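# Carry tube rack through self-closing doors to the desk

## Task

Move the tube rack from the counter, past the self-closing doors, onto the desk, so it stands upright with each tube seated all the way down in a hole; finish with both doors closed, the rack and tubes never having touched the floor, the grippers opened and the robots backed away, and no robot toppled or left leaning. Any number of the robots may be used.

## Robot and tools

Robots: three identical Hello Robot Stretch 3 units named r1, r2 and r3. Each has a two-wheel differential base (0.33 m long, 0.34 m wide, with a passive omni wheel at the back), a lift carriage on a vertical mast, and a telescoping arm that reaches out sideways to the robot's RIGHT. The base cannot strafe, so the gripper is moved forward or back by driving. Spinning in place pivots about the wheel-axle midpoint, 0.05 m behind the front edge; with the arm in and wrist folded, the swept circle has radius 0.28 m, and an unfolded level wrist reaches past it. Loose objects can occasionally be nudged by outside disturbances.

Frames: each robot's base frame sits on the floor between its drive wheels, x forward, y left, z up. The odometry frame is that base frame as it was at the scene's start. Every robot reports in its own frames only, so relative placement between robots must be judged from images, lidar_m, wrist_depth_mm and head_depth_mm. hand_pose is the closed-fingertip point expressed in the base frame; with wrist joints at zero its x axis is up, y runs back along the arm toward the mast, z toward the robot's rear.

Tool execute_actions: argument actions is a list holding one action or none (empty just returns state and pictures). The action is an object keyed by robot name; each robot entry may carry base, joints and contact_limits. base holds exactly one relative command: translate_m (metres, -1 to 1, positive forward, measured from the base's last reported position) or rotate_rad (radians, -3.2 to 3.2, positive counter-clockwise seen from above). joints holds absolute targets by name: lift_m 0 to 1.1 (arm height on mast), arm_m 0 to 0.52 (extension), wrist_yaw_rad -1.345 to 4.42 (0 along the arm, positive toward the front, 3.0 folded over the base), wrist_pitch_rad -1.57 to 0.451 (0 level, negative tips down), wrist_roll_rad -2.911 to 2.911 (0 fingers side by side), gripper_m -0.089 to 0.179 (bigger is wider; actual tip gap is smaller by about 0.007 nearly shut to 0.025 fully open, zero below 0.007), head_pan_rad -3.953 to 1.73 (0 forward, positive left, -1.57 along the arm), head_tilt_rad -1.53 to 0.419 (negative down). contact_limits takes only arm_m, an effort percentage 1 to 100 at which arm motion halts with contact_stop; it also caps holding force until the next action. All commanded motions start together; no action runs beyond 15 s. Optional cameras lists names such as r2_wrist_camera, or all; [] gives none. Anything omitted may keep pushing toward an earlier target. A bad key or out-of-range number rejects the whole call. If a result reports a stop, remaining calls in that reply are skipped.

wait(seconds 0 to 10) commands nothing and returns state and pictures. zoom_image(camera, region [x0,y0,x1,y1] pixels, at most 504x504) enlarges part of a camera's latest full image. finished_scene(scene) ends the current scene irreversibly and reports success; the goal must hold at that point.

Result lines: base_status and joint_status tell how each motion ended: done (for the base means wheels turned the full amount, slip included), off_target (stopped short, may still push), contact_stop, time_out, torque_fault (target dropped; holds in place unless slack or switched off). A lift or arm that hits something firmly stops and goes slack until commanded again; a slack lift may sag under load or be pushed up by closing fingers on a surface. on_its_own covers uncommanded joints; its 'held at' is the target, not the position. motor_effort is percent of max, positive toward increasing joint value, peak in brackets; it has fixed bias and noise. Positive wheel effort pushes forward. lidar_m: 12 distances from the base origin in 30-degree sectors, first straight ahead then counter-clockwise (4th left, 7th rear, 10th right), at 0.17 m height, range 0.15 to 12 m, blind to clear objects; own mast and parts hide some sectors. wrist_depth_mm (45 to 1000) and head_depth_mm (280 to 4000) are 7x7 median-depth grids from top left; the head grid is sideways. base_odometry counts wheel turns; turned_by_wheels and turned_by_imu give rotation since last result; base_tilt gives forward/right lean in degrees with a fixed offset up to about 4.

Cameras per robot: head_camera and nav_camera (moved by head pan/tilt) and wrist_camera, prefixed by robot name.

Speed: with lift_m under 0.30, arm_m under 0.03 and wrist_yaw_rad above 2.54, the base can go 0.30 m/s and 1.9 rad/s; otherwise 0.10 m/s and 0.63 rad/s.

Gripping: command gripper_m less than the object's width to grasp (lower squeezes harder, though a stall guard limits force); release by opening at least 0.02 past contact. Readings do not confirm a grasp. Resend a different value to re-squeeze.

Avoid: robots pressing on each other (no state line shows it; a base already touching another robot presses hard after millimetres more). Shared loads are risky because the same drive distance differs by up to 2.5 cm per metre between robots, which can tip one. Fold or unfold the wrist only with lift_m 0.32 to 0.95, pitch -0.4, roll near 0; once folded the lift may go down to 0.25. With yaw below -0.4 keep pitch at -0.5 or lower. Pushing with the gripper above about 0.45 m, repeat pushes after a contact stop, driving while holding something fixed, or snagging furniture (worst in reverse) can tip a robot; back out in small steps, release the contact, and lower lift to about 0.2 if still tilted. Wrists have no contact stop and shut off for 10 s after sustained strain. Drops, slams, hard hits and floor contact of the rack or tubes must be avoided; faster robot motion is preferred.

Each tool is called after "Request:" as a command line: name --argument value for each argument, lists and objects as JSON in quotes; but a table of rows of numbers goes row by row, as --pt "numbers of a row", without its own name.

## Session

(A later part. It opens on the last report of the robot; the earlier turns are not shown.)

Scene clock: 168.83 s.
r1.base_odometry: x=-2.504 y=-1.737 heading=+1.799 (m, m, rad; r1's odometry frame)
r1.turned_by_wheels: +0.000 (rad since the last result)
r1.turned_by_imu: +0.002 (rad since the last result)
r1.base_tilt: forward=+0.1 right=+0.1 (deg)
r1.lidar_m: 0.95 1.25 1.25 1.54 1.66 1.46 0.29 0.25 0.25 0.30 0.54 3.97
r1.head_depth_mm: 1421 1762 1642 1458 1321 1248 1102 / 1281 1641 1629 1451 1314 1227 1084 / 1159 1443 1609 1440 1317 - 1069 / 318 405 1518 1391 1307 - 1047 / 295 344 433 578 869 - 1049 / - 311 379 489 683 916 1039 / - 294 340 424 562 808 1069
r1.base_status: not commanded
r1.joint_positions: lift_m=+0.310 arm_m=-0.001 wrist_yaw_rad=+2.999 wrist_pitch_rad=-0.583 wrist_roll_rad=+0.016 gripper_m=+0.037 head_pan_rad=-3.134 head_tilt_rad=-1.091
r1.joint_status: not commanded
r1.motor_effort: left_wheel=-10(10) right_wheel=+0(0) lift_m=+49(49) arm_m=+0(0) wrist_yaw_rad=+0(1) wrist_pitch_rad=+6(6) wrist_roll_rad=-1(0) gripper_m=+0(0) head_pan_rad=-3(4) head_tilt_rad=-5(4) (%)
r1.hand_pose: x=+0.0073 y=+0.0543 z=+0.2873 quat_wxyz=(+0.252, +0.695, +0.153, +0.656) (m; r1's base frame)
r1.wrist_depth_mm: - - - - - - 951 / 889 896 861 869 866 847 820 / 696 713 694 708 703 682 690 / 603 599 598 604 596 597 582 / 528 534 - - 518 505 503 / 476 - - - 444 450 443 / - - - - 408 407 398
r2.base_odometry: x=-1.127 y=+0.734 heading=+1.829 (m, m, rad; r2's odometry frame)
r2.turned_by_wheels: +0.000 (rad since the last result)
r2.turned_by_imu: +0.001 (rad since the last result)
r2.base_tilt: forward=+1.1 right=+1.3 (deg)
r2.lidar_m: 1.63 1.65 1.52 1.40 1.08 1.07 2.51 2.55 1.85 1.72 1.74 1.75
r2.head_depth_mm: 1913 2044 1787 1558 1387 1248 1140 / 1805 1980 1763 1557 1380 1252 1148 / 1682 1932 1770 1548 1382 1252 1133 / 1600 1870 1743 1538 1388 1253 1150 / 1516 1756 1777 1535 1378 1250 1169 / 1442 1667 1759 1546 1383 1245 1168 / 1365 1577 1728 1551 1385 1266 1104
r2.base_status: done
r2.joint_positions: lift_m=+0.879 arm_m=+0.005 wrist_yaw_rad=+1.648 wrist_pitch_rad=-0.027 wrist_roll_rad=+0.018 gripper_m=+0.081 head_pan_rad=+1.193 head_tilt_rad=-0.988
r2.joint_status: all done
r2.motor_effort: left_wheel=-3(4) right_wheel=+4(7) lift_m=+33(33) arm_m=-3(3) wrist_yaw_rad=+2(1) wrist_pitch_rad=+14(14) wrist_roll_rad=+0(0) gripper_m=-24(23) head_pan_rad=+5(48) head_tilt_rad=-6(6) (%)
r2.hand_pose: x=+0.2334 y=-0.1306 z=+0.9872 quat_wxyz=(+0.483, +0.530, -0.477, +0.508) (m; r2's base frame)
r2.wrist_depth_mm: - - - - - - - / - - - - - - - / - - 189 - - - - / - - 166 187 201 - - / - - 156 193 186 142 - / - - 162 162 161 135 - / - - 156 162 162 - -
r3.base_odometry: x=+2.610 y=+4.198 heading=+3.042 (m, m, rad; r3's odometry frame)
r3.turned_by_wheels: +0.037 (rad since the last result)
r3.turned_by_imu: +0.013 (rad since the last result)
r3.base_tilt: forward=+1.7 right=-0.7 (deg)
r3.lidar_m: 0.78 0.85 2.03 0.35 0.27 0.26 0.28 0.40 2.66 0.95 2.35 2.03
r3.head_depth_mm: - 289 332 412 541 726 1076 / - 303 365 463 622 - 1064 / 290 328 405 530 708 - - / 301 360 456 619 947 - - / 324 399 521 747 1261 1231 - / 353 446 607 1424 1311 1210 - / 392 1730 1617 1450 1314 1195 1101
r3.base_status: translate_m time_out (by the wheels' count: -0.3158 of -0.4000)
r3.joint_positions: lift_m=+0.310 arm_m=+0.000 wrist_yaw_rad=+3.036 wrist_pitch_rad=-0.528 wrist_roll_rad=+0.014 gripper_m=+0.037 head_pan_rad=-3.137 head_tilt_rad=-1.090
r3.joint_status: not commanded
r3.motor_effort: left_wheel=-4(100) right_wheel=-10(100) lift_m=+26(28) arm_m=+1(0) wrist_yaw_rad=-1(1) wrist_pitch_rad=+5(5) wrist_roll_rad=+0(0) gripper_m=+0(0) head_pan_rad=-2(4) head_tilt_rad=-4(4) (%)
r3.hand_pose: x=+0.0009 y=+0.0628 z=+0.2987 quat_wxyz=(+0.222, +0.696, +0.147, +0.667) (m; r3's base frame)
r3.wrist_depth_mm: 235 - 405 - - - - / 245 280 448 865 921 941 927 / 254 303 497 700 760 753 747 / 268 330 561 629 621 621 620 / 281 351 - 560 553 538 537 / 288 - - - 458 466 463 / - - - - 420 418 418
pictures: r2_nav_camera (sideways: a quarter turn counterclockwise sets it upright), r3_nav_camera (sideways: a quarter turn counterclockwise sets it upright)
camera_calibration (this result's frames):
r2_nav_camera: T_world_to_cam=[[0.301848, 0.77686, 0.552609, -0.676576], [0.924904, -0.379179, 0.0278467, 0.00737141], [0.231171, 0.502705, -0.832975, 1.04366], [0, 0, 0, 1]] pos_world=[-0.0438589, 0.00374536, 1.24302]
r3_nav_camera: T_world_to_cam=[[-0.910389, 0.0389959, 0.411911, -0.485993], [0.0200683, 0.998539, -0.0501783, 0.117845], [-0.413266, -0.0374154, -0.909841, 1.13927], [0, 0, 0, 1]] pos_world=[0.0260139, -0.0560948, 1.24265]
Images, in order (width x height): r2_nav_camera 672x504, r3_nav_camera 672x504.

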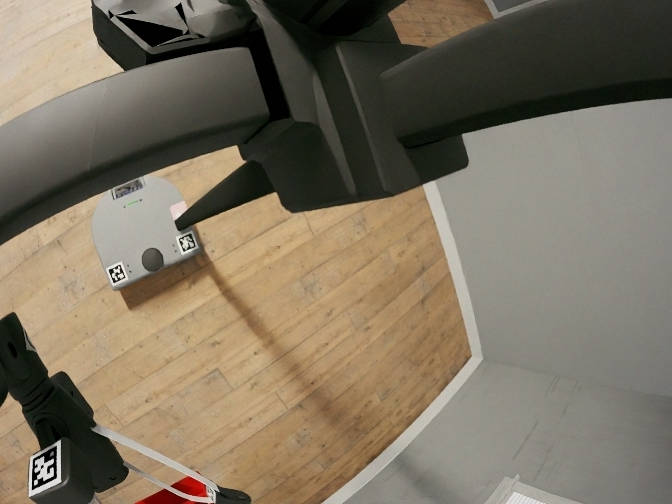

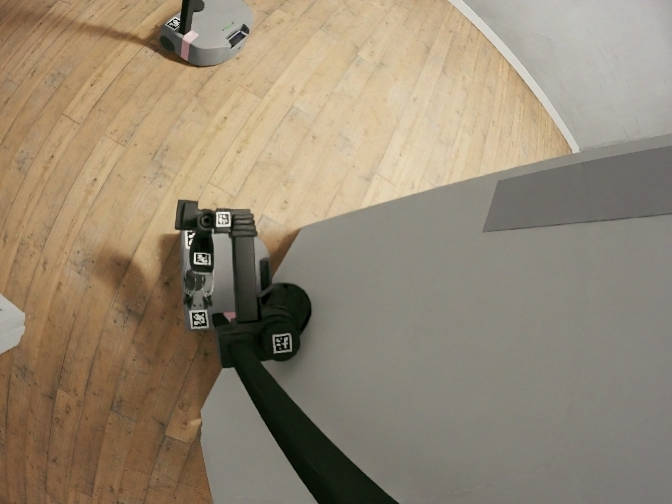

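Request:
execute_actions --actions '[{"r2":{"base":{"rotate_rad":1.7},"joints":{"head_pan_rad":0,"head_tilt_rad":-1.1}},"r3":{"base":{"rotate_rad":0.3}}}]' --cameras '[]'

Request:
execute_actions --actions '[{"r2":{"base":{"translate_m":0.3}},"r3":{"base":{"translate_m":-0.15}}}]' --cameras '["r2_nav_camera","r3_nav_camera"]'

Scene clock: 178.93 s.
r1.base_odometry: x=-2.504 y=-1.737 heading=+1.799 (m, m, rad; r1's odometry frame)
r1.turned_by_wheels: +0.000 (rad since the last result)
r1.turned_by_imu: +0.002 (rad since the last result)
r1.base_tilt: forward=+0.2 right=+0.1 (deg)
r1.lidar_m: 0.94 1.25 1.25 1.54 1.66 1.46 0.29 0.25 0.25 0.30 0.54 3.97
r1.head_depth_mm: 1425 1776 1644 1472 1322 1244 1104 / 1275 1641 1639 1445 1311 1228 1088 / 1161 1443 1620 1447 1323 - 1068 / 318 405 1523 1390 1312 - 1049 / 295 343 433 579 868 - 1049 / - 311 379 489 683 916 1042 / - 293 340 424 562 805 1068
r1.base_status: not commanded
r1.joint_positions: lift_m=+0.310 arm_m=-0.001 wrist_yaw_rad=+2.999 wrist_pitch_rad=-0.583 wrist_roll_rad=+0.016 gripper_m=+0.037 head_pan_rad=-3.134 head_tilt_rad=-1.091
r1.joint_status: not commanded
r1.motor_effort: left_wheel=-9(9) right_wheel=+0(0) lift_m=+49(49) arm_m=+1(0) wrist_yaw_rad=+1(1) wrist_pitch_rad=+5(5) wrist_roll_rad=-1(1) gripper_m=+0(0) head_pan_rad=-3(4) head_tilt_rad=-4(5) (%)
r1.hand_pose: x=+0.0073 y=+0.0543 z=+0.2873 quat_wxyz=(+0.252, +0.695, +0.153, +0.656) (m; r1's base frame)
r1.wrist_depth_mm: - - - - - - 950 / 884 873 860 878 865 848 836 / 716 709 712 697 675 693 687 / 604 609 602 591 585 580 575 / 536 528 - - 521 512 506 / 465 - - - 442 447 447 / - - - - 405 400 399
r2.base_odometry: x=-1.127 y=+0.734 heading=-2.755 (m, m, rad; r2's odometry frame)
r2.turned_by_wheels: +1.700 (rad since the last result)
r2.turned_by_imu: +1.721 (rad since the last result)
r2.base_tilt: forward=+1.1 right=+1.3 (deg)
r2.lidar_m: 1.40 1.08 1.04 2.51 2.37 1.77 1.72 1.80 1.67 1.63 1.70 1.46
r2.head_depth_mm: 1451 1654 323 349 1323 1221 1135 / 1465 1698 325 346 1324 1219 1135 / 1462 1718 1614 1437 1326 1223 1152 / 1974 1769 1598 1459 1322 1221 1152 / 2036 1798 1617 1459 1328 1215 1153 / 2047 1794 1601 1451 1326 1212 1143 / 2032 1791 1611 1459 1318 1214 1126
r2.base_status: done
r2.joint_positions: lift_m=+0.879 arm_m=+0.005 wrist_yaw_rad=+1.648 wrist_pitch_rad=-0.027 wrist_roll_rad=+0.018 gripper_m=+0.081 head_pan_rad=+0.007 head_tilt_rad=-1.087
r2.joint_status: all done
r2.motor_effort: left_wheel=-2(6) right_wheel=+4(8) lift_m=+33(33) arm_m=-3(4) wrist_yaw_rad=+1(2) wrist_pitch_rad=+15(15) wrist_roll_rad=+0(0) gripper_m=-24(24) head_pan_rad=-5(60) head_tilt_rad=-5(18) (%)
r2.hand_pose: x=+0.2334 y=-0.1306 z=+0.9872 quat_wxyz=(+0.483, +0.530, -0.477, +0.508) (m; r2's base frame)
r2.wrist_depth_mm: 945 - - - - - - / - - - - - - - / - - - - - - - / - - 166 190 201 - - / - - 156 196 187 142 - / 985 - 163 161 161 135 - / 995 - 157 162 162 - -
r3.base_odometry: x=+2.610 y=+4.198 heading=-2.941 (m, m, rad; r3's odometry frame)
r3.turned_by_wheels: +0.300 (rad since the last result)
r3.turned_by_imu: +0.297 (rad since the last result)
r3.base_tilt: forward=+1.7 right=-0.7 (deg)
r3.lidar_m: 0.78 2.02 0.44 0.27 0.25 0.25 0.30 2.66 1.09 1.08 2.26 0.95
r3.head_depth_mm: - 300 346 414 515 649 1051 / 295 335 400 492 633 - 1069 / 324 384 470 603 790 - - / 368 446 571 778 1253 - - / 1975 1770 1585 1447 1306 1225 - / 2103 1821 1618 1444 1308 1207 - / 2105 1836 1613 1455 1308 1193 1103
r3.base_status: done
r3.joint_positions: lift_m=+0.310 arm_m=+0.000 wrist_yaw_rad=+3.036 wrist_pitch_rad=-0.528 wrist_roll_rad=+0.014 gripper_m=+0.037 head_pan_rad=-3.137 head_tilt_rad=-1.090
r3.joint_status: not commanded
r3.motor_effort: left_wheel=-9(13) right_wheel=-4(6) lift_m=+26(26) arm_m=+1(0) wrist_yaw_rad=+0(1) wrist_pitch_rad=+5(5) wrist_roll_rad=+0(0) gripper_m=+0(0) head_pan_rad=-1(2) head_tilt_rad=-4(4) (%)
r3.hand_pose: x=+0.0009 y=+0.0628 z=+0.2987 quat_wxyz=(+0.222, +0.696, +0.147, +0.667) (m; r3's base frame)
r3.wrist_depth_mm: 211 - 308 389 607 - - / 223 247 341 428 854 938 916 / 237 273 385 484 718 748 743 / 252 299 434 555 619 631 620 / 270 323 - 554 550 533 534 / 283 - - - 455 468 467 / - - - - 420 419 419
pictures: none
No camera images: the call's "cameras" was empty. Leave "cameras" out to get every camera's image.

Scene clock: 184.47 s.
r1.base_odometry: x=-2.504 y=-1.737 heading=+1.799 (m, m, rad; r1's odometry frame)
r1.turned_by_wheels: +0.000 (rad since the last result)
r1.turned_by_imu: +0.001 (rad since the last result)
r1.base_tilt: forward=+0.2 right=+0.1 (deg)
r1.lidar_m: 0.95 1.25 1.25 1.54 1.66 1.46 0.29 0.25 0.25 0.30 0.54 3.96
r1.head_depth_mm: 1431 1789 1639 1464 1316 1246 1101 / 1280 1644 1628 1446 1317 1226 1088 / 1157 1447 1616 1437 1326 - 1070 / 318 405 1517 1392 1312 - 1049 / 295 343 433 579 868 - 1049 / - 311 379 488 684 919 1039 / - 294 340 423 562 807 1067
r1.base_status: not commanded
r1.joint_positions: lift_m=+0.310 arm_m=-0.001 wrist_yaw_rad=+2.999 wrist_pitch_rad=-0.583 wrist_roll_rad=+0.016 gripper_m=+0.037 head_pan_rad=-3.134 head_tilt_rad=-1.091
r1.joint_status: not commanded
r1.motor_effort: left_wheel=-10(9) right_wheel=+0(0) lift_m=+49(49) arm_m=+1(1) wrist_yaw_rad=+1(1) wrist_pitch_rad=+6(6) wrist_roll_rad=+0(1) gripper_m=-1(1) head_pan_rad=-3(4) head_tilt_rad=-4(5) (%)
r1.hand_pose: x=+0.0073 y=+0.0543 z=+0.2873 quat_wxyz=(+0.252, +0.695, +0.153, +0.656) (m; r1's base frame)
r1.wrist_depth_mm: - - - - - - 962 / 881 863 851 848 826 852 819 / 731 719 729 706 691 684 685 / 597 604 603 591 588 570 589 / 523 537 - - 519 506 505 / 469 - - - 446 456 443 / - - - - 405 401 397
r2.base_odometry: x=-1.404 y=+0.620 heading=-2.755 (m, m, rad; r2's odometry frame)
r2.turned_by_wheels: +0.000 (rad since the last result)
r2.turned_by_imu: +0.001 (rad since the last result)
r2.base_tilt: forward=+1.1 right=+1.3 (deg)
r2.lidar_m: 1.10 1.18 0.80 2.50 2.62 2.08 2.02 2.11 1.68 1.63 1.54 1.15
r2.head_depth_mm: 1133 1290 323 349 1336 1223 1137 / 1142 1333 327 347 1336 1226 1125 / 1146 1379 1596 1429 1324 1217 1152 / 1979 1743 1604 1456 1331 1218 1155 / 2046 1810 1603 1448 1327 1221 1145 / 2050 1804 1605 1457 1323 1222 1139 / 2044 1805 1623 1441 1328 1213 1125
r2.base_status: done
r2.joint_positions: lift_m=+0.879 arm_m=+0.005 wrist_yaw_rad=+1.648 wrist_pitch_rad=-0.027 wrist_roll_rad=+0.018 gripper_m=+0.081 head_pan_rad=+0.007 head_tilt_rad=-1.087
r2.joint_status: not commanded
r2.motor_effort: left_wheel=-2(4) right_wheel=+4(6) lift_m=+33(33) arm_m=-3(4) wrist_yaw_rad=+1(1) wrist_pitch_rad=+15(15) wrist_roll_rad=+0(0) gripper_m=-23(24) head_pan_rad=-5(4) head_tilt_rad=-5(6) (%)
r2.hand_pose: x=+0.2334 y=-0.1306 z=+0.9872 quat_wxyz=(+0.483, +0.530, -0.477, +0.508) (m; r2's base frame)
r2.wrist_depth_mm: - - - - 937 902 877 / - - - - - 933 914 / 999 - 188 - - 976 970 / - - 166 188 201 - 984 / - - 156 194 187 141 994 / - - 162 161 161 134 - / 974 - 156 162 161 - -
r3.base_odometry: x=+2.751 y=+4.229 heading=-2.910 (m, m, rad; r3's odometry frame)
r3.turned_by_wheels: +0.031 (rad since the last result)
r3.turned_by_imu: +0.052 (rad since the last result)
r3.base_tilt: forward=+1.7 right=-0.8 (deg)
r3.lidar_m: 0.86 2.12 0.38 0.26 0.24 0.24 0.31 2.57 2.59 0.77 2.29 1.04
r3.head_depth_mm: 286 307 356 421 513 631 935 / 306 352 414 508 640 - 1068 / 359 414 508 641 815 - - / 2072 1815 1607 1444 1303 - - / 2101 1828 1607 1441 1303 1222 - / 2105 1820 1617 1439 1309 1216 - / 2108 1825 1619 1445 1314 1197 1104
r3.base_status: translate_m time_out (by the wheels' count: -0.1442 of -0.1500)
r3.joint_positions: lift_m=+0.310 arm_m=+0.000 wrist_yaw_rad=+3.036 wrist_pitch_rad=-0.529 wrist_roll_rad=+0.014 gripper_m=+0.037 head_pan_rad=-3.138 head_tilt_rad=-1.090
r3.joint_status: not commanded
r3.motor_effort: left_wheel=-1(100) right_wheel=-7(100) lift_m=+26(26) arm_m=+0(0) wrist_yaw_rad=+1(1) wrist_pitch_rad=+5(6) wrist_roll_rad=+0(0) gripper_m=-1(0) head_pan_rad=-1(2) head_tilt_rad=-3(4) (%)
r3.hand_pose: x=+0.0009 y=+0.0627 z=+0.2987 quat_wxyz=(+0.222, +0.696, +0.147, +0.667) (m; r3's base frame)
r3.wrist_depth_mm: 206 - 290 347 466 - - / 219 240 320 387 528 923 930 / 234 263 359 442 632 758 746 / 251 292 407 506 622 627 624 / 270 320 - 550 562 531 539 / 288 - - - 455 469 466 / - - - - 421 417 416
pictures: r2_nav_camera (sideways: a quarter turn counterclockwise sets it upright), r3_nav_camera (sideways: a quarter turn counterclockwise sets it upright)
camera_calibration (this result's frames):
r2_nav_camera: T_world_to_cam=[[0.8838, 0.0123357, 0.467702, -0.569521], [-0.00129843, -0.999584, 0.0288178, 0.0117606], [0.467863, -0.0260765, -0.883416, 1.10778], [0, 0, 0, 1]] pos_world=[-0.0149299, 0.0476681, 1.24466]
r3_nav_camera: T_world_to_cam=[[-0.910487, 0.0393877, 0.411658, -0.485662], [0.0205124, 0.99853, -0.0501715, 0.117833], [-0.413029, -0.0372364, -0.909956, 1.13942], [0, 0, 0, 1]] pos_world=[0.0260062, -0.0561033, 1.24266]
Images, in order (width x height): r2_nav_camera 672x504, r3_nav_camera 672x504.

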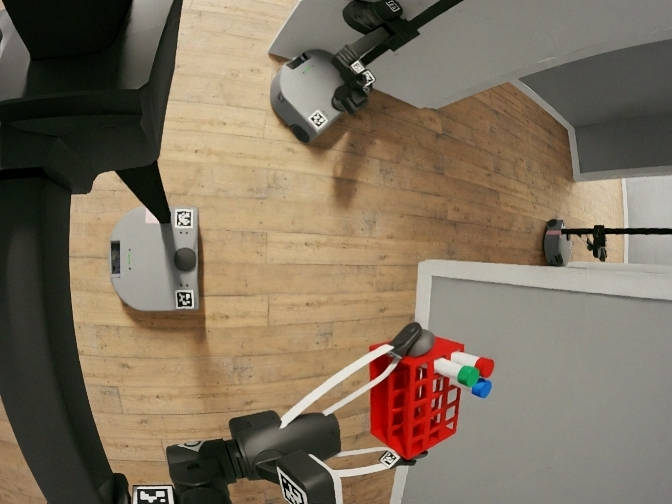

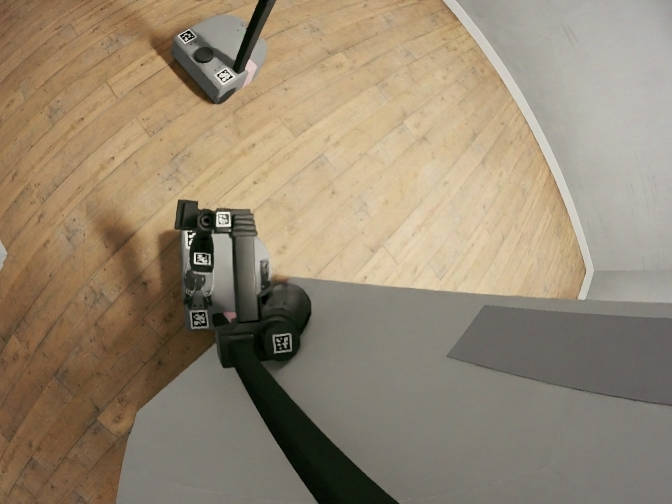

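Request:
execute_actions --actions '[{"r2":{"base":{"rotate_rad":0.3}}}]' --cameras '[]'

Request:
execute_actions --actions '[{"r2":{"base":{"translate_m":0.6}}}]' --cameras '["r2_nav_camera"]'

Scene clock: 192.90 s.
r1.base_odometry: x=-2.504 y=-1.737 heading=+1.799 (m, m, rad; r1's odometry frame)
r1.turned_by_wheels: +0.000 (rad since the last result)
r1.turned_by_imu: +0.001 (rad since the last result)
r1.base_tilt: forward=+0.2 right=+0.1 (deg)
r1.lidar_m: 0.95 1.24 1.26 1.54 1.66 1.46 0.29 0.25 0.25 0.30 0.54 3.97
r1.head_depth_mm: 1425 1779 1646 1472 1318 1248 1098 / 1275 1643 1633 1455 1318 1228 1086 / 1164 1453 1621 1445 1325 - 1073 / 318 405 1516 1391 1312 - 1052 / 295 344 432 577 869 - 1046 / - 311 379 490 684 919 1044 / - 294 340 424 563 806 1074
r1.base_status: not commanded
r1.joint_positions: lift_m=+0.310 arm_m=-0.001 wrist_yaw_rad=+2.999 wrist_pitch_rad=-0.583 wrist_roll_rad=+0.016 gripper_m=+0.037 head_pan_rad=-3.134 head_tilt_rad=-1.091
r1.joint_status: not commanded
r1.motor_effort: left_wheel=-9(9) right_wheel=+0(0) lift_m=+49(49) arm_m=+0(0) wrist_yaw_rad=+1(1) wrist_pitch_rad=+6(6) wrist_roll_rad=-1(1) gripper_m=+0(1) head_pan_rad=-3(4) head_tilt_rad=-5(5) (%)
r1.hand_pose: x=+0.0073 y=+0.0543 z=+0.2873 quat_wxyz=(+0.252, +0.695, +0.153, +0.656) (m; r1's base frame)
r1.wrist_depth_mm: - - - - - - 943 / 895 878 862 845 826 838 842 / 734 706 736 709 691 692 686 / 616 595 603 586 577 573 582 / 518 529 - - 525 510 511 / 476 - - - 442 451 444 / - - - - 410 404 399
r2.base_odometry: x=-1.404 y=+0.620 heading=-2.455 (m, m, rad; r2's odometry frame)
r2.turned_by_wheels: +0.300 (rad since the last result)
r2.turned_by_imu: +0.303 (rad since the last result)
r2.base_tilt: forward=+1.1 right=+1.3 (deg)
r2.lidar_m: 2.61 0.80 0.94 2.51 2.25 2.02 2.03 1.82 1.63 1.64 1.24 1.10
r2.head_depth_mm: 2032 1241 324 350 1327 1230 1139 / 2033 1818 321 347 1334 1223 1132 / 2060 1802 1608 1434 1332 1217 1155 / 2026 1796 1615 1454 1329 1222 1150 / 2022 1801 1613 1453 1332 1209 1156 / 2046 1803 1607 1457 1320 1214 1147 / 1437 1549 1587 1270 1313 1218 1123
r2.base_status: done
r2.joint_positions: lift_m=+0.879 arm_m=+0.005 wrist_yaw_rad=+1.648 wrist_pitch_rad=-0.027 wrist_roll_rad=+0.018 gripper_m=+0.081 head_pan_rad=+0.007 head_tilt_rad=-1.087
r2.joint_status: not commanded
r2.motor_effort: left_wheel=-2(6) right_wheel=+4(7) lift_m=+33(33) arm_m=-4(4) wrist_yaw_rad=+1(1) wrist_pitch_rad=+14(14) wrist_roll_rad=+0(0) gripper_m=-24(24) head_pan_rad=-5(5) head_tilt_rad=-6(6) (%)
r2.hand_pose: x=+0.2334 y=-0.1305 z=+0.9872 quat_wxyz=(+0.483, +0.530, -0.477, +0.508) (m; r2's base frame)
r2.wrist_depth_mm: 751 - - - - 832 771 / 778 - - - - 844 764 / 800 - - - - 887 779 / 816 - 166 188 201 890 807 / 836 - 157 194 186 142 825 / 858 871 162 162 161 134 832 / 777 - 156 163 161 968 903
r3.base_odometry: x=+2.751 y=+4.229 heading=-2.910 (m, m, rad; r3's odometry frame)
r3.turned_by_wheels: +0.000 (rad since the last result)
r3.turned_by_imu: +0.001 (rad since the last result)
r3.base_tilt: forward=+1.7 right=-0.7 (deg)
r3.lidar_m: 0.86 2.12 0.38 0.26 0.24 0.24 0.31 2.57 2.58 0.80 2.29 1.04
r3.head_depth_mm: 286 308 356 420 512 631 931 / 307 352 415 508 639 - 1067 / 358 415 508 641 818 - - / 2092 1807 1604 1427 1312 - - / 2075 1815 1607 1443 1297 1219 - / 2103 1808 1612 1444 1306 1211 - / 2114 1835 1623 1451 1310 1196 1104
r3.base_status: not commanded
r3.joint_positions: lift_m=+0.310 arm_m=+0.000 wrist_yaw_rad=+3.036 wrist_pitch_rad=-0.529 wrist_roll_rad=+0.014 gripper_m=+0.037 head_pan_rad=-3.138 head_tilt_rad=-1.090
r3.joint_status: not commanded
r3.motor_effort: left_wheel=-1(1) right_wheel=-7(7) lift_m=+26(26) arm_m=+0(1) wrist_yaw_rad=+0(0) wrist_pitch_rad=+5(5) wrist_roll_rad=+0(0) gripper_m=+0(0) head_pan_rad=-2(1) head_tilt_rad=-3(4) (%)
r3.hand_pose: x=+0.0009 y=+0.0627 z=+0.2987 quat_wxyz=(+0.222, +0.696, +0.147, +0.667) (m; r3's base frame)
r3.wrist_depth_mm: 205 - 288 351 463 - - / 218 240 321 387 538 929 927 / 233 264 357 439 630 753 747 / 252 291 407 501 633 620 626 / 271 318 - 554 559 535 535 / 287 - - - 459 473 465 / - - - - 417 417 416
pictures: none
No camera images: the call's "cameras" was empty. Leave "cameras" out to get every camera's image.

Scene clock: 200.20 s.
r1.base_odometry: x=-2.504 y=-1.737 heading=+1.799 (m, m, rad; r1's odometry frame)
r1.turned_by_wheels: +0.000 (rad since the last result)
r1.turned_by_imu: +0.002 (rad since the last result)
r1.base_tilt: forward=+0.2 right=+0.2 (deg)
r1.lidar_m: 0.95 1.25 1.25 1.55 1.66 1.46 0.29 0.25 0.25 0.30 0.54 3.98
r1.head_depth_mm: 1428 1779 1642 1457 1319 1253 1106 / 1275 1639 1631 1458 1312 1229 1090 / 1159 1452 1612 1445 1321 - 1069 / 318 405 1514 1389 1314 - 1052 / 295 343 432 579 869 - 1047 / - 311 379 489 684 914 1048 / - 293 340 424 563 807 1071
r1.base_status: not commanded
r1.joint_positions: lift_m=+0.310 arm_m=-0.001 wrist_yaw_rad=+2.999 wrist_pitch_rad=-0.583 wrist_roll_rad=+0.016 gripper_m=+0.037 head_pan_rad=-3.134 head_tilt_rad=-1.091
r1.joint_status: not commanded
r1.motor_effort: left_wheel=-9(9) right_wheel=+0(0) lift_m=+49(49) arm_m=+0(0) wrist_yaw_rad=+1(1) wrist_pitch_rad=+6(6) wrist_roll_rad=-1(1) gripper_m=+0(1) head_pan_rad=-3(4) head_tilt_rad=-5(5) (%)
r1.hand_pose: x=+0.0073 y=+0.0543 z=+0.2873 quat_wxyz=(+0.252, +0.695, +0.153, +0.656) (m; r1's base frame)
r1.wrist_depth_mm: - - - - - - 978 / 871 904 842 825 848 822 848 / 727 691 710 702 691 688 669 / 604 601 593 580 566 577 585 / 521 537 - - 529 517 498 / 471 - - - 444 455 445 / - - - - 406 405 405
r2.base_odometry: x=-1.868 y=+0.240 heading=-2.455 (m, m, rad; r2's odometry frame)
r2.turned_by_wheels: +0.000 (rad since the last result)
r2.turned_by_imu: +0.003 (rad since the last result)
r2.base_tilt: forward=+1.1 right=+1.3 (deg)
r2.lidar_m: 2.28 0.72 0.41 0.40 2.81 2.59 2.60 2.04 1.83 0.97 0.61 0.57
r2.head_depth_mm: 1958 1817 323 350 1293 1232 1127 / 2049 1805 328 347 1325 1222 1134 / 2044 1803 1595 1433 1333 1217 1147 / 2036 1791 1612 1449 1328 1219 1146 / 2049 1801 1598 1458 1321 1218 1155 / 2039 1797 1615 1445 1328 1215 1131 / 1989 1800 1581 1418 1319 1219 1104
r2.base_status: done
r2.joint_positions: lift_m=+0.879 arm_m=+0.005 wrist_yaw_rad=+1.648 wrist_pitch_rad=-0.027 wrist_roll_rad=+0.018 gripper_m=+0.081 head_pan_rad=+0.007 head_tilt_rad=-1.087
r2.joint_status: not commanded
r2.motor_effort: left_wheel=-3(4) right_wheel=+4(6) lift_m=+33(33) arm_m=-3(4) wrist_yaw_rad=+1(2) wrist_pitch_rad=+14(15) wrist_roll_rad=+0(0) gripper_m=-24(23) head_pan_rad=-5(5) head_tilt_rad=-6(6) (%)
r2.hand_pose: x=+0.2334 y=-0.1305 z=+0.9872 quat_wxyz=(+0.483, +0.530, -0.477, +0.508) (m; r2's base frame)
r2.wrist_depth_mm: 617 800 - - - - 312 / 622 823 - - - - 317 / 615 841 189 - - - 326 / 634 837 164 186 201 - 337 / 651 823 157 194 188 142 345 / 662 735 163 162 161 135 351 / 623 882 157 162 162 408 374
r3.base_odometry: x=+2.751 y=+4.229 heading=-2.910 (m, m, rad; r3's odometry frame)
r3.turned_by_wheels: +0.000 (rad since the last result)
r3.turned_by_imu: +0.001 (rad since the last result)
r3.base_tilt: forward=+1.7 right=-0.8 (deg)
r3.lidar_m: 0.86 2.12 0.38 0.26 0.24 0.24 0.31 2.57 2.59 2.54 0.32 0.41
r3.head_depth_mm: 286 307 356 420 512 631 934 / 306 351 415 510 640 - 1065 / 359 415 508 640 820 - - / 2098 1817 1607 1438 1307 - - / 2090 1824 1603 1437 1307 1227 - / 2117 1817 1608 1449 1311 1214 - / 2109 1835 1617 1449 1316 1197 1100
r3.base_status: not commanded
r3.joint_positions: lift_m=+0.310 arm_m=+0.000 wrist_yaw_rad=+3.036 wrist_pitch_rad=-0.529 wrist_roll_rad=+0.014 gripper_m=+0.037 head_pan_rad=-3.138 head_tilt_rad=-1.090
r3.joint_status: not commanded
r3.motor_effort: left_wheel=-1(1) right_wheel=-7(8) lift_m=+26(26) arm_m=+0(0) wrist_yaw_rad=+0(0) wrist_pitch_rad=+5(5) wrist_roll_rad=+0(0) gripper_m=+0(0) head_pan_rad=-2(1) head_tilt_rad=-5(4) (%)
r3.hand_pose: x=+0.0009 y=+0.0627 z=+0.2987 quat_wxyz=(+0.222, +0.696, +0.147, +0.667) (m; r3's base frame)
r3.wrist_depth_mm: 206 - 287 348 464 - - / 219 240 321 391 537 933 946 / 234 263 358 437 637 738 747 / 251 291 406 505 629 629 622 / 270 319 - 552 557 539 538 / 286 - - - 460 468 469 / - - - - 421 416 415
pictures: r2_nav_camera (sideways: a quarter turn counterclockwise sets it upright)
camera_calibration (this result's frames):
r2_nav_camera: T_world_to_cam=[[0.883818, 0.0122581, 0.46767, -0.569479], [-0.00138534, -0.999584, 0.0288181, 0.0117607], [0.467828, -0.0261179, -0.883433, 1.1078], [0, 0, 0, 1]] pos_world=[-0.0149278, 0.0476699, 1.24466]
Images, in order (width x height): r2_nav_camera 672x504.

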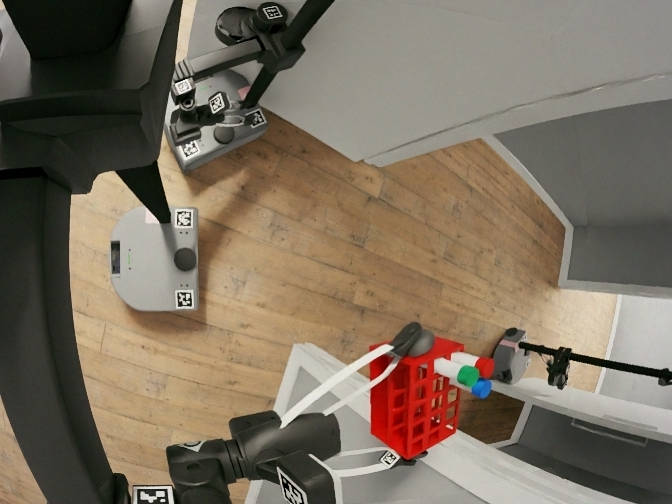

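Request:
execute_actions --actions '[{"r2":{"base":{"translate_m":0.95}}}]' --cameras '[]'

Request:
execute_actions --actions '[{"r2":{"base":{"rotate_rad":-0.28}},"r3":{"base":{"rotate_rad":-0.8}}}]' --cameras '[]'

Request:
execute_actions --actions '[{"r2":{"base":{"translate_m":0.75}},"r3":{"base":{"translate_m":1.0}}}]' --cameras '["r2_nav_camera","r3_nav_camera"]'

Scene clock: 218.10 s.
r1.base_odometry: x=-2.504 y=-1.737 heading=+1.799 (m, m, rad; r1's odometry frame)
r1.turned_by_wheels: +0.000 (rad since the last result)
r1.turned_by_imu: +0.004 (rad since the last result)
r1.base_tilt: forward=+0.2 right=+0.1 (deg)
r1.lidar_m: 0.95 1.24 1.26 1.55 1.66 1.45 0.29 0.25 0.25 0.30 0.54 3.94
r1.head_depth_mm: 1428 1774 1640 1464 1319 1249 1102 / 1282 1646 1622 1453 1318 1232 1081 / 1158 1443 1617 1445 1322 - 1065 / 318 405 1526 1393 1317 - 1052 / 295 343 433 580 868 - 1047 / - 311 378 490 684 920 1044 / - 294 340 424 562 807 1069
r1.base_status: not commanded
r1.joint_positions: lift_m=+0.310 arm_m=-0.001 wrist_yaw_rad=+2.999 wrist_pitch_rad=-0.583 wrist_roll_rad=+0.016 gripper_m=+0.037 head_pan_rad=-3.134 head_tilt_rad=-1.091
r1.joint_status: not commanded
r1.motor_effort: left_wheel=-10(10) right_wheel=+0(0) lift_m=+49(49) arm_m=+1(0) wrist_yaw_rad=+0(1) wrist_pitch_rad=+6(6) wrist_roll_rad=-1(1) gripper_m=-1(1) head_pan_rad=-3(4) head_tilt_rad=-5(5) (%)
r1.hand_pose: x=+0.0073 y=+0.0543 z=+0.2873 quat_wxyz=(+0.252, +0.695, +0.153, +0.656) (m; r1's base frame)
r1.wrist_depth_mm: - - - - - - 928 / 887 877 837 846 825 832 837 / 703 719 711 702 697 683 695 / 618 609 599 592 593 577 589 / 522 532 - - 520 514 507 / 468 - - - 437 459 448 / - - - - 404 401 403
r2.base_odometry: x=-2.603 y=-0.362 heading=-2.455 (m, m, rad; r2's odometry frame)
r2.turned_by_wheels: +0.000 (rad since the last result)
r2.turned_by_imu: +0.004 (rad since the last result)
r2.base_tilt: forward=+1.1 right=+1.2 (deg)
r2.lidar_m: 1.72 1.08 0.97 0.43 0.44 0.81 3.49 0.56 0.56 1.12 1.20 1.17
r2.head_depth_mm: 2062 1804 323 350 1335 1224 1133 / 2026 1802 326 347 1325 1219 1129 / 1996 1807 1608 1435 1323 1228 1158 / 2044 1803 1607 1459 1321 1221 1155 / 2043 1804 1603 1451 1326 1211 1156 / 1904 1787 1605 1458 1332 1226 1144 / 1616 1722 1613 1446 1330 1214 1129
r2.base_status: done
r2.joint_positions: lift_m=+0.879 arm_m=+0.005 wrist_yaw_rad=+1.648 wrist_pitch_rad=-0.027 wrist_roll_rad=+0.018 gripper_m=+0.081 head_pan_rad=+0.007 head_tilt_rad=-1.087
r2.joint_status: not commanded
r2.motor_effort: left_wheel=-2(3) right_wheel=+4(7) lift_m=+33(33) arm_m=-4(3) wrist_yaw_rad=+1(1) wrist_pitch_rad=+15(14) wrist_roll_rad=+0(0) gripper_m=-24(24) head_pan_rad=-5(4) head_tilt_rad=-5(6) (%)
r2.hand_pose: x=+0.2334 y=-0.1305 z=+0.9872 quat_wxyz=(+0.483, +0.530, -0.477, +0.508) (m; r2's base frame)
r2.wrist_depth_mm: 885 - - - - - - / 884 - - - - - - / 924 - 188 - - - - / 912 - 166 187 201 - - / 911 - 156 195 186 141 - / 928 - 162 163 160 135 - / 919 - 157 161 162 985 -
r3.base_odometry: x=+2.751 y=+4.229 heading=-2.910 (m, m, rad; r3's odometry frame)
r3.turned_by_wheels: +0.000 (rad since the last result)
r3.turned_by_imu: +0.003 (rad since the last result)
r3.base_tilt: forward=+1.8 right=-0.8 (deg)
r3.lidar_m: 0.86 0.81 0.38 0.26 0.24 0.24 0.31 2.57 2.58 2.54 2.29 1.04
r3.head_depth_mm: 287 308 355 420 513 631 934 / 306 351 415 507 640 - 1066 / 358 415 507 641 820 - - / 2097 1821 1607 1434 1305 - - / 2089 1824 1603 1440 1314 1229 - / 2101 1836 1609 1439 1311 1210 - / 2098 1839 1622 1445 1300 1201 1098
r3.base_status: not commanded
r3.joint_positions: lift_m=+0.310 arm_m=+0.000 wrist_yaw_rad=+3.036 wrist_pitch_rad=-0.529 wrist_roll_rad=+0.014 gripper_m=+0.037 head_pan_rad=-3.138 head_tilt_rad=-1.090
r3.joint_status: not commanded
r3.motor_effort: left_wheel=-1(1) right_wheel=-7(7) lift_m=+26(26) arm_m=+1(1) wrist_yaw_rad=+1(0) wrist_pitch_rad=+5(5) wrist_roll_rad=+0(0) gripper_m=+0(0) head_pan_rad=-1(2) head_tilt_rad=-4(4) (%)
r3.hand_pose: x=+0.0009 y=+0.0627 z=+0.2987 quat_wxyz=(+0.222, +0.696, +0.147, +0.667) (m; r3's base frame)
r3.wrist_depth_mm: 206 - 290 348 456 - - / 219 241 320 387 536 927 647 / 233 263 361 438 625 742 634 / 251 292 408 500 627 631 618 / 271 317 - 551 547 539 540 / 288 - - - 460 472 472 / - - - - 416 419 420
pictures: none
No camera images: the call's "cameras" was empty. Leave "cameras" out to get every camera's image.

Scene clock: 220.97 s.
r1.base_odometry: x=-2.504 y=-1.737 heading=+1.799 (m, m, rad; r1's odometry frame)
r1.turned_by_wheels: +0.000 (rad since the last result)
r1.turned_by_imu: +0.001 (rad since the last result)
r1.base_tilt: forward=+0.2 right=+0.1 (deg)
r1.lidar_m: 0.95 1.25 1.26 1.54 1.67 1.45 0.29 0.25 0.25 0.30 0.54 3.98
r1.head_depth_mm: 1425 1770 1643 1460 1316 1251 1104 / 1279 1634 1625 1456 1306 1225 1087 / 1157 1443 1609 1431 1322 - 1064 / 318 405 1526 1390 1318 - 1053 / 295 343 433 578 871 - 1047 / - 311 379 490 685 918 1043 / - 294 340 423 564 809 1070
r1.base_status: not commanded
r1.joint_positions: lift_m=+0.310 arm_m=-0.001 wrist_yaw_rad=+2.999 wrist_pitch_rad=-0.583 wrist_roll_rad=+0.016 gripper_m=+0.037 head_pan_rad=-3.134 head_tilt_rad=-1.091
r1.joint_status: not commanded
r1.motor_effort: left_wheel=-10(9) right_wheel=+0(0) lift_m=+49(49) arm_m=+1(1) wrist_yaw_rad=+1(1) wrist_pitch_rad=+6(6) wrist_roll_rad=-1(1) gripper_m=+0(1) head_pan_rad=-3(4) head_tilt_rad=-4(5) (%)
r1.hand_pose: x=+0.0073 y=+0.0543 z=+0.2873 quat_wxyz=(+0.252, +0.695, +0.153, +0.656) (m; r1's base frame)
r1.wrist_depth_mm: - - - - - - 945 / 904 897 880 855 869 826 800 / 723 712 695 681 690 680 683 / 607 595 593 592 579 578 576 / 527 543 - - 517 508 509 / 473 - - - 440 446 437 / - - - - 405 404 398
r2.base_odometry: x=-2.603 y=-0.362 heading=-2.735 (m, m, rad; r2's odometry frame)
r2.turned_by_wheels: -0.280 (rad since the last result)
r2.turned_by_imu: -0.284 (rad since the last result)
r2.base_tilt: forward=+1.1 right=+1.3 (deg)
r2.lidar_m: 1.17 1.30 0.99 0.75 0.45 0.48 0.90 2.89 0.56 1.12 1.18 1.16
r2.head_depth_mm: 1140 1589 323 350 1332 1224 1136 / 2013 1529 326 347 1331 1216 1137 / 2066 1795 1609 1429 1332 1229 1155 / 2038 1799 1610 1452 1332 1228 1152 / 2048 1790 1616 1461 1327 1215 1152 / 2008 1800 1611 1446 1318 1218 1144 / 2003 1805 1602 1459 1328 1215 1129
r2.base_status: done
r2.joint_positions: lift_m=+0.879 arm_m=+0.005 wrist_yaw_rad=+1.648 wrist_pitch_rad=-0.027 wrist_roll_rad=+0.018 gripper_m=+0.081 head_pan_rad=+0.007 head_tilt_rad=-1.087
r2.joint_status: not commanded
r2.motor_effort: left_wheel=+3(6) right_wheel=-2(5) lift_m=+33(33) arm_m=-4(4) wrist_yaw_rad=+1(2) wrist_pitch_rad=+14(14) wrist_roll_rad=+0(0) gripper_m=-24(24) head_pan_rad=-4(5) head_tilt_rad=-5(6) (%)
r2.hand_pose: x=+0.2334 y=-0.1305 z=+0.9872 quat_wxyz=(+0.483, +0.530, -0.477, +0.508) (m; r2's base frame)
r2.wrist_depth_mm: - - - - - - - / - - - - - - - / - - 189 - - - - / - - 166 186 201 - - / - - 157 193 187 142 - / - - 163 162 161 135 - / - - 157 162 161 - -
r3.base_odometry: x=+2.750 y=+4.228 heading=+2.576 (m, m, rad; r3's odometry frame)
r3.turned_by_wheels: -0.797 (rad since the last result)
r3.turned_by_imu: -0.600 (rad since the last result)
r3.base_tilt: forward=+1.7 right=-0.7 (deg)
r3.lidar_m: 1.19 0.84 0.91 0.49 0.30 0.27 0.27 0.33 2.58 2.58 2.63 2.26
r3.head_depth_mm: - 291 338 432 602 876 1078 / - 298 357 466 653 - 1070 / - 308 380 504 685 - - / - 321 404 550 828 - - / 291 338 434 602 990 1231 - / 298 357 467 670 1296 1213 - / 306 379 507 1447 1315 1195 1102
r3.base_status: rotate_rad off_target (by the wheels' count: -0.7974 of -0.8000)
r3.joint_positions: lift_m=+0.310 arm_m=+0.000 wrist_yaw_rad=+3.036 wrist_pitch_rad=-0.529 wrist_roll_rad=+0.014 gripper_m=+0.037 head_pan_rad=-3.138 head_tilt_rad=-1.090
r3.joint_status: not commanded
r3.on_its_own: left_wheel is at rest, and its effort (-25) is outside its rest range (-18 to +18); right_wheel is at rest, and its effort (-100) is outside its rest range (-18 to +18)
r3.motor_effort: left_wheel=-25(33) right_wheel=-100(100) lift_m=+26(26) arm_m=+0(1) wrist_yaw_rad=+0(1) wrist_pitch_rad=+5(5) wrist_roll_rad=+0(0) gripper_m=+0(0) head_pan_rad=-1(1) head_tilt_rad=-4(4) (%)
r3.hand_pose: x=+0.0009 y=+0.0627 z=+0.2987 quat_wxyz=(+0.222, +0.696, +0.147, +0.667) (m; r3's base frame)
r3.wrist_depth_mm: 279 - 621 - 768 - - / 285 338 687 909 761 890 930 / 292 367 727 761 756 747 749 / 299 395 621 631 623 626 628 / 306 407 - 558 557 532 533 / 305 - - - 459 471 468 / - - - - 421 421 417
pictures: none
No camera images: the call's "cameras" was empty. Leave "cameras" out to get every camera's image.

Scene clock: 232.13 s.
r1.base_odometry: x=-2.504 y=-1.737 heading=+1.799 (m, m, rad; r1's odometry frame)
r1.turned_by_wheels: +0.000 (rad since the last result)
r1.turned_by_imu: +0.003 (rad since the last result)
r1.base_tilt: forward=+0.2 right=+0.2 (deg)
r1.lidar_m: 0.95 1.25 1.26 0.61 1.65 1.46 0.29 0.25 0.25 0.30 0.54 3.98
r1.head_depth_mm: 1425 1772 1646 1471 1317 1246 1102 / 1282 1637 1632 1456 1305 1224 1087 / 1157 1450 1602 1440 1320 - 1068 / 318 405 1524 1397 1309 - 1051 / 295 343 433 578 869 - 1049 / - 311 378 489 683 916 1044 / - 293 340 424 564 808 1073
r1.base_status: not commanded
r1.joint_positions: lift_m=+0.310 arm_m=-0.001 wrist_yaw_rad=+2.999 wrist_pitch_rad=-0.583 wrist_roll_rad=+0.016 gripper_m=+0.037 head_pan_rad=-3.134 head_tilt_rad=-1.091
r1.joint_status: not commanded
r1.motor_effort: left_wheel=-9(10) right_wheel=+0(0) lift_m=+49(49) arm_m=+0(1) wrist_yaw_rad=+1(2) wrist_pitch_rad=+6(6) wrist_roll_rad=-1(1) gripper_m=+0(1) head_pan_rad=-3(4) head_tilt_rad=-5(5) (%)
r1.hand_pose: x=+0.0073 y=+0.0543 z=+0.2873 quat_wxyz=(+0.252, +0.695, +0.153, +0.656) (m; r1's base frame)
r1.wrist_depth_mm: - - 677 - - - 966 / 876 861 653 770 835 844 829 / 736 725 681 697 697 699 681 / 611 616 594 589 578 598 579 / 524 539 - - 515 503 497 / 476 - - - 447 454 443 / - - - - 410 406 400
r2.base_odometry: x=-3.292 y=-0.658 heading=-2.735 (m, m, rad; r2's odometry frame)
r2.turned_by_wheels: +0.000 (rad since the last result)
r2.turned_by_imu: +0.004 (rad since the last result)
r2.base_tilt: forward=+1.1 right=+1.4 (deg)
r2.lidar_m: 1.28 1.24 0.95 0.92 0.98 1.02 1.07 1.12 1.19 1.16 0.67 0.48
r2.head_depth_mm: 2041 1820 323 349 1140 1215 1136 / 2053 1818 326 347 1245 1222 1128 / 2068 1800 1612 1438 1331 1224 1149 / 2046 1806 1601 1450 1327 1215 1155 / 2047 1790 1601 1449 1340 1220 1155 / 1376 1579 1606 1446 1319 1219 1139 / 1303 1591 1606 1458 1316 1218 1124
r2.base_status: done
r2.joint_positions: lift_m=+0.879 arm_m=+0.005 wrist_yaw_rad=+1.648 wrist_pitch_rad=-0.027 wrist_roll_rad=+0.018 gripper_m=+0.081 head_pan_rad=+0.007 head_tilt_rad=-1.087
r2.joint_status: not commanded
r2.motor_effort: left_wheel=+2(7) right_wheel=-2(2) lift_m=+33(33) arm_m=-4(4) wrist_yaw_rad=+1(1) wrist_pitch_rad=+14(15) wrist_roll_rad=+0(0) gripper_m=-24(23) head_pan_rad=-4(5) head_tilt_rad=-7(5) (%)
r2.hand_pose: x=+0.2334 y=-0.1305 z=+0.9872 quat_wxyz=(+0.483, +0.530, -0.477, +0.508) (m; r2's base frame)
r2.wrist_depth_mm: - - - - - - 539 / - - - - - - 563 / - - 188 - - - 564 / - - 166 187 202 - 598 / - - 156 194 186 141 590 / - - 162 162 161 134 598 / - - 157 162 162 316 668
r3.base_odometry: x=+1.906 y=+4.764 heading=+2.576 (m, m, rad; r3's odometry frame)
r3.turned_by_wheels: +0.000 (rad since the last result)
r3.turned_by_imu: +0.007 (rad since the last result)
r3.base_tilt: forward=+1.7 right=-0.8 (deg)
r3.lidar_m: 0.66 0.38 0.33 0.33 0.38 0.61 2.88 3.30 2.83 2.60 1.49 1.28
r3.head_depth_mm: 2068 1803 1595 1421 1294 1204 1046 / 2077 1794 1600 1428 1297 - 1072 / 2086 1816 1596 1438 1324 - - / 2091 1813 1603 1430 1300 - - / 2089 1816 1600 1445 1308 1230 - / 2124 1813 1612 1439 1308 1209 - / 2111 1831 1621 1450 1312 1191 1106
r3.base_status: done
r3.joint_positions: lift_m=+0.310 arm_m=+0.000 wrist_yaw_rad=+3.036 wrist_pitch_rad=-0.529 wrist_roll_rad=+0.014 gripper_m=+0.037 head_pan_rad=-3.138 head_tilt_rad=-1.090
r3.joint_status: not commanded
r3.motor_effort: left_wheel=+2(25) right_wheel=+0(100) lift_m=+26(26) arm_m=+1(1) wrist_yaw_rad=+0(0) wrist_pitch_rad=+5(5) wrist_roll_rad=+0(0) gripper_m=+0(0) head_pan_rad=-1(1) head_tilt_rad=-4(4) (%)
r3.hand_pose: x=+0.0009 y=+0.0627 z=+0.2987 quat_wxyz=(+0.222, +0.696, +0.147, +0.667) (m; r3's base frame)
r3.wrist_depth_mm: 387 - 376 365 351 337 328 / 431 431 416 403 387 374 358 / 489 484 476 458 435 420 400 / 580 559 518 504 488 468 450 / 537 542 - 550 525 509 503 / 487 - - - 457 469 468 / - - - - 421 416 419
pictures: r2_nav_camera (sideways: a quarter turn counterclockwise sets it upright), r3_nav_camera (sideways: a quarter turn counterclockwise sets it upright)
camera_calibration (this result's frames):
r2_nav_camera: T_world_to_cam=[[0.88384, 0.0121849, 0.46763, -0.569427], [-0.00146695, -0.999584, 0.0288185, 0.0117607], [0.467786, -0.0261569, -0.883454, 1.10783], [0, 0, 0, 1]] pos_world=[-0.0149264, 0.0476716, 1.24466]
r3_nav_camera: T_world_to_cam=[[-0.910479, 0.039412, 0.411673, -0.485682], [0.0205382, 0.998529, -0.0501719, 0.117834], [-0.413045, -0.0372254, -0.90995, 1.13941], [0, 0, 0, 1]] pos_world=[0.0260038, -0.0561038, 1.24266]
Images, in order (width x height): r2_nav_camera 672x504, r3_nav_camera 672x504.

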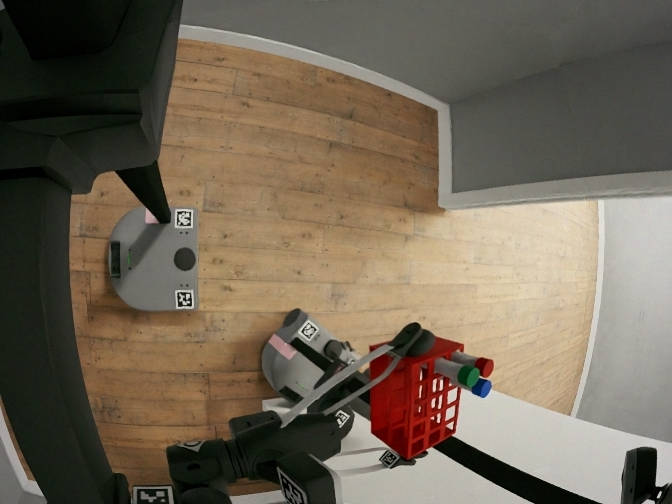

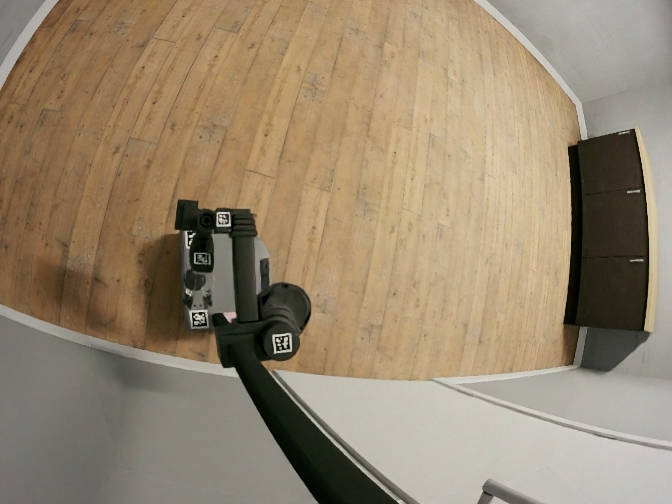

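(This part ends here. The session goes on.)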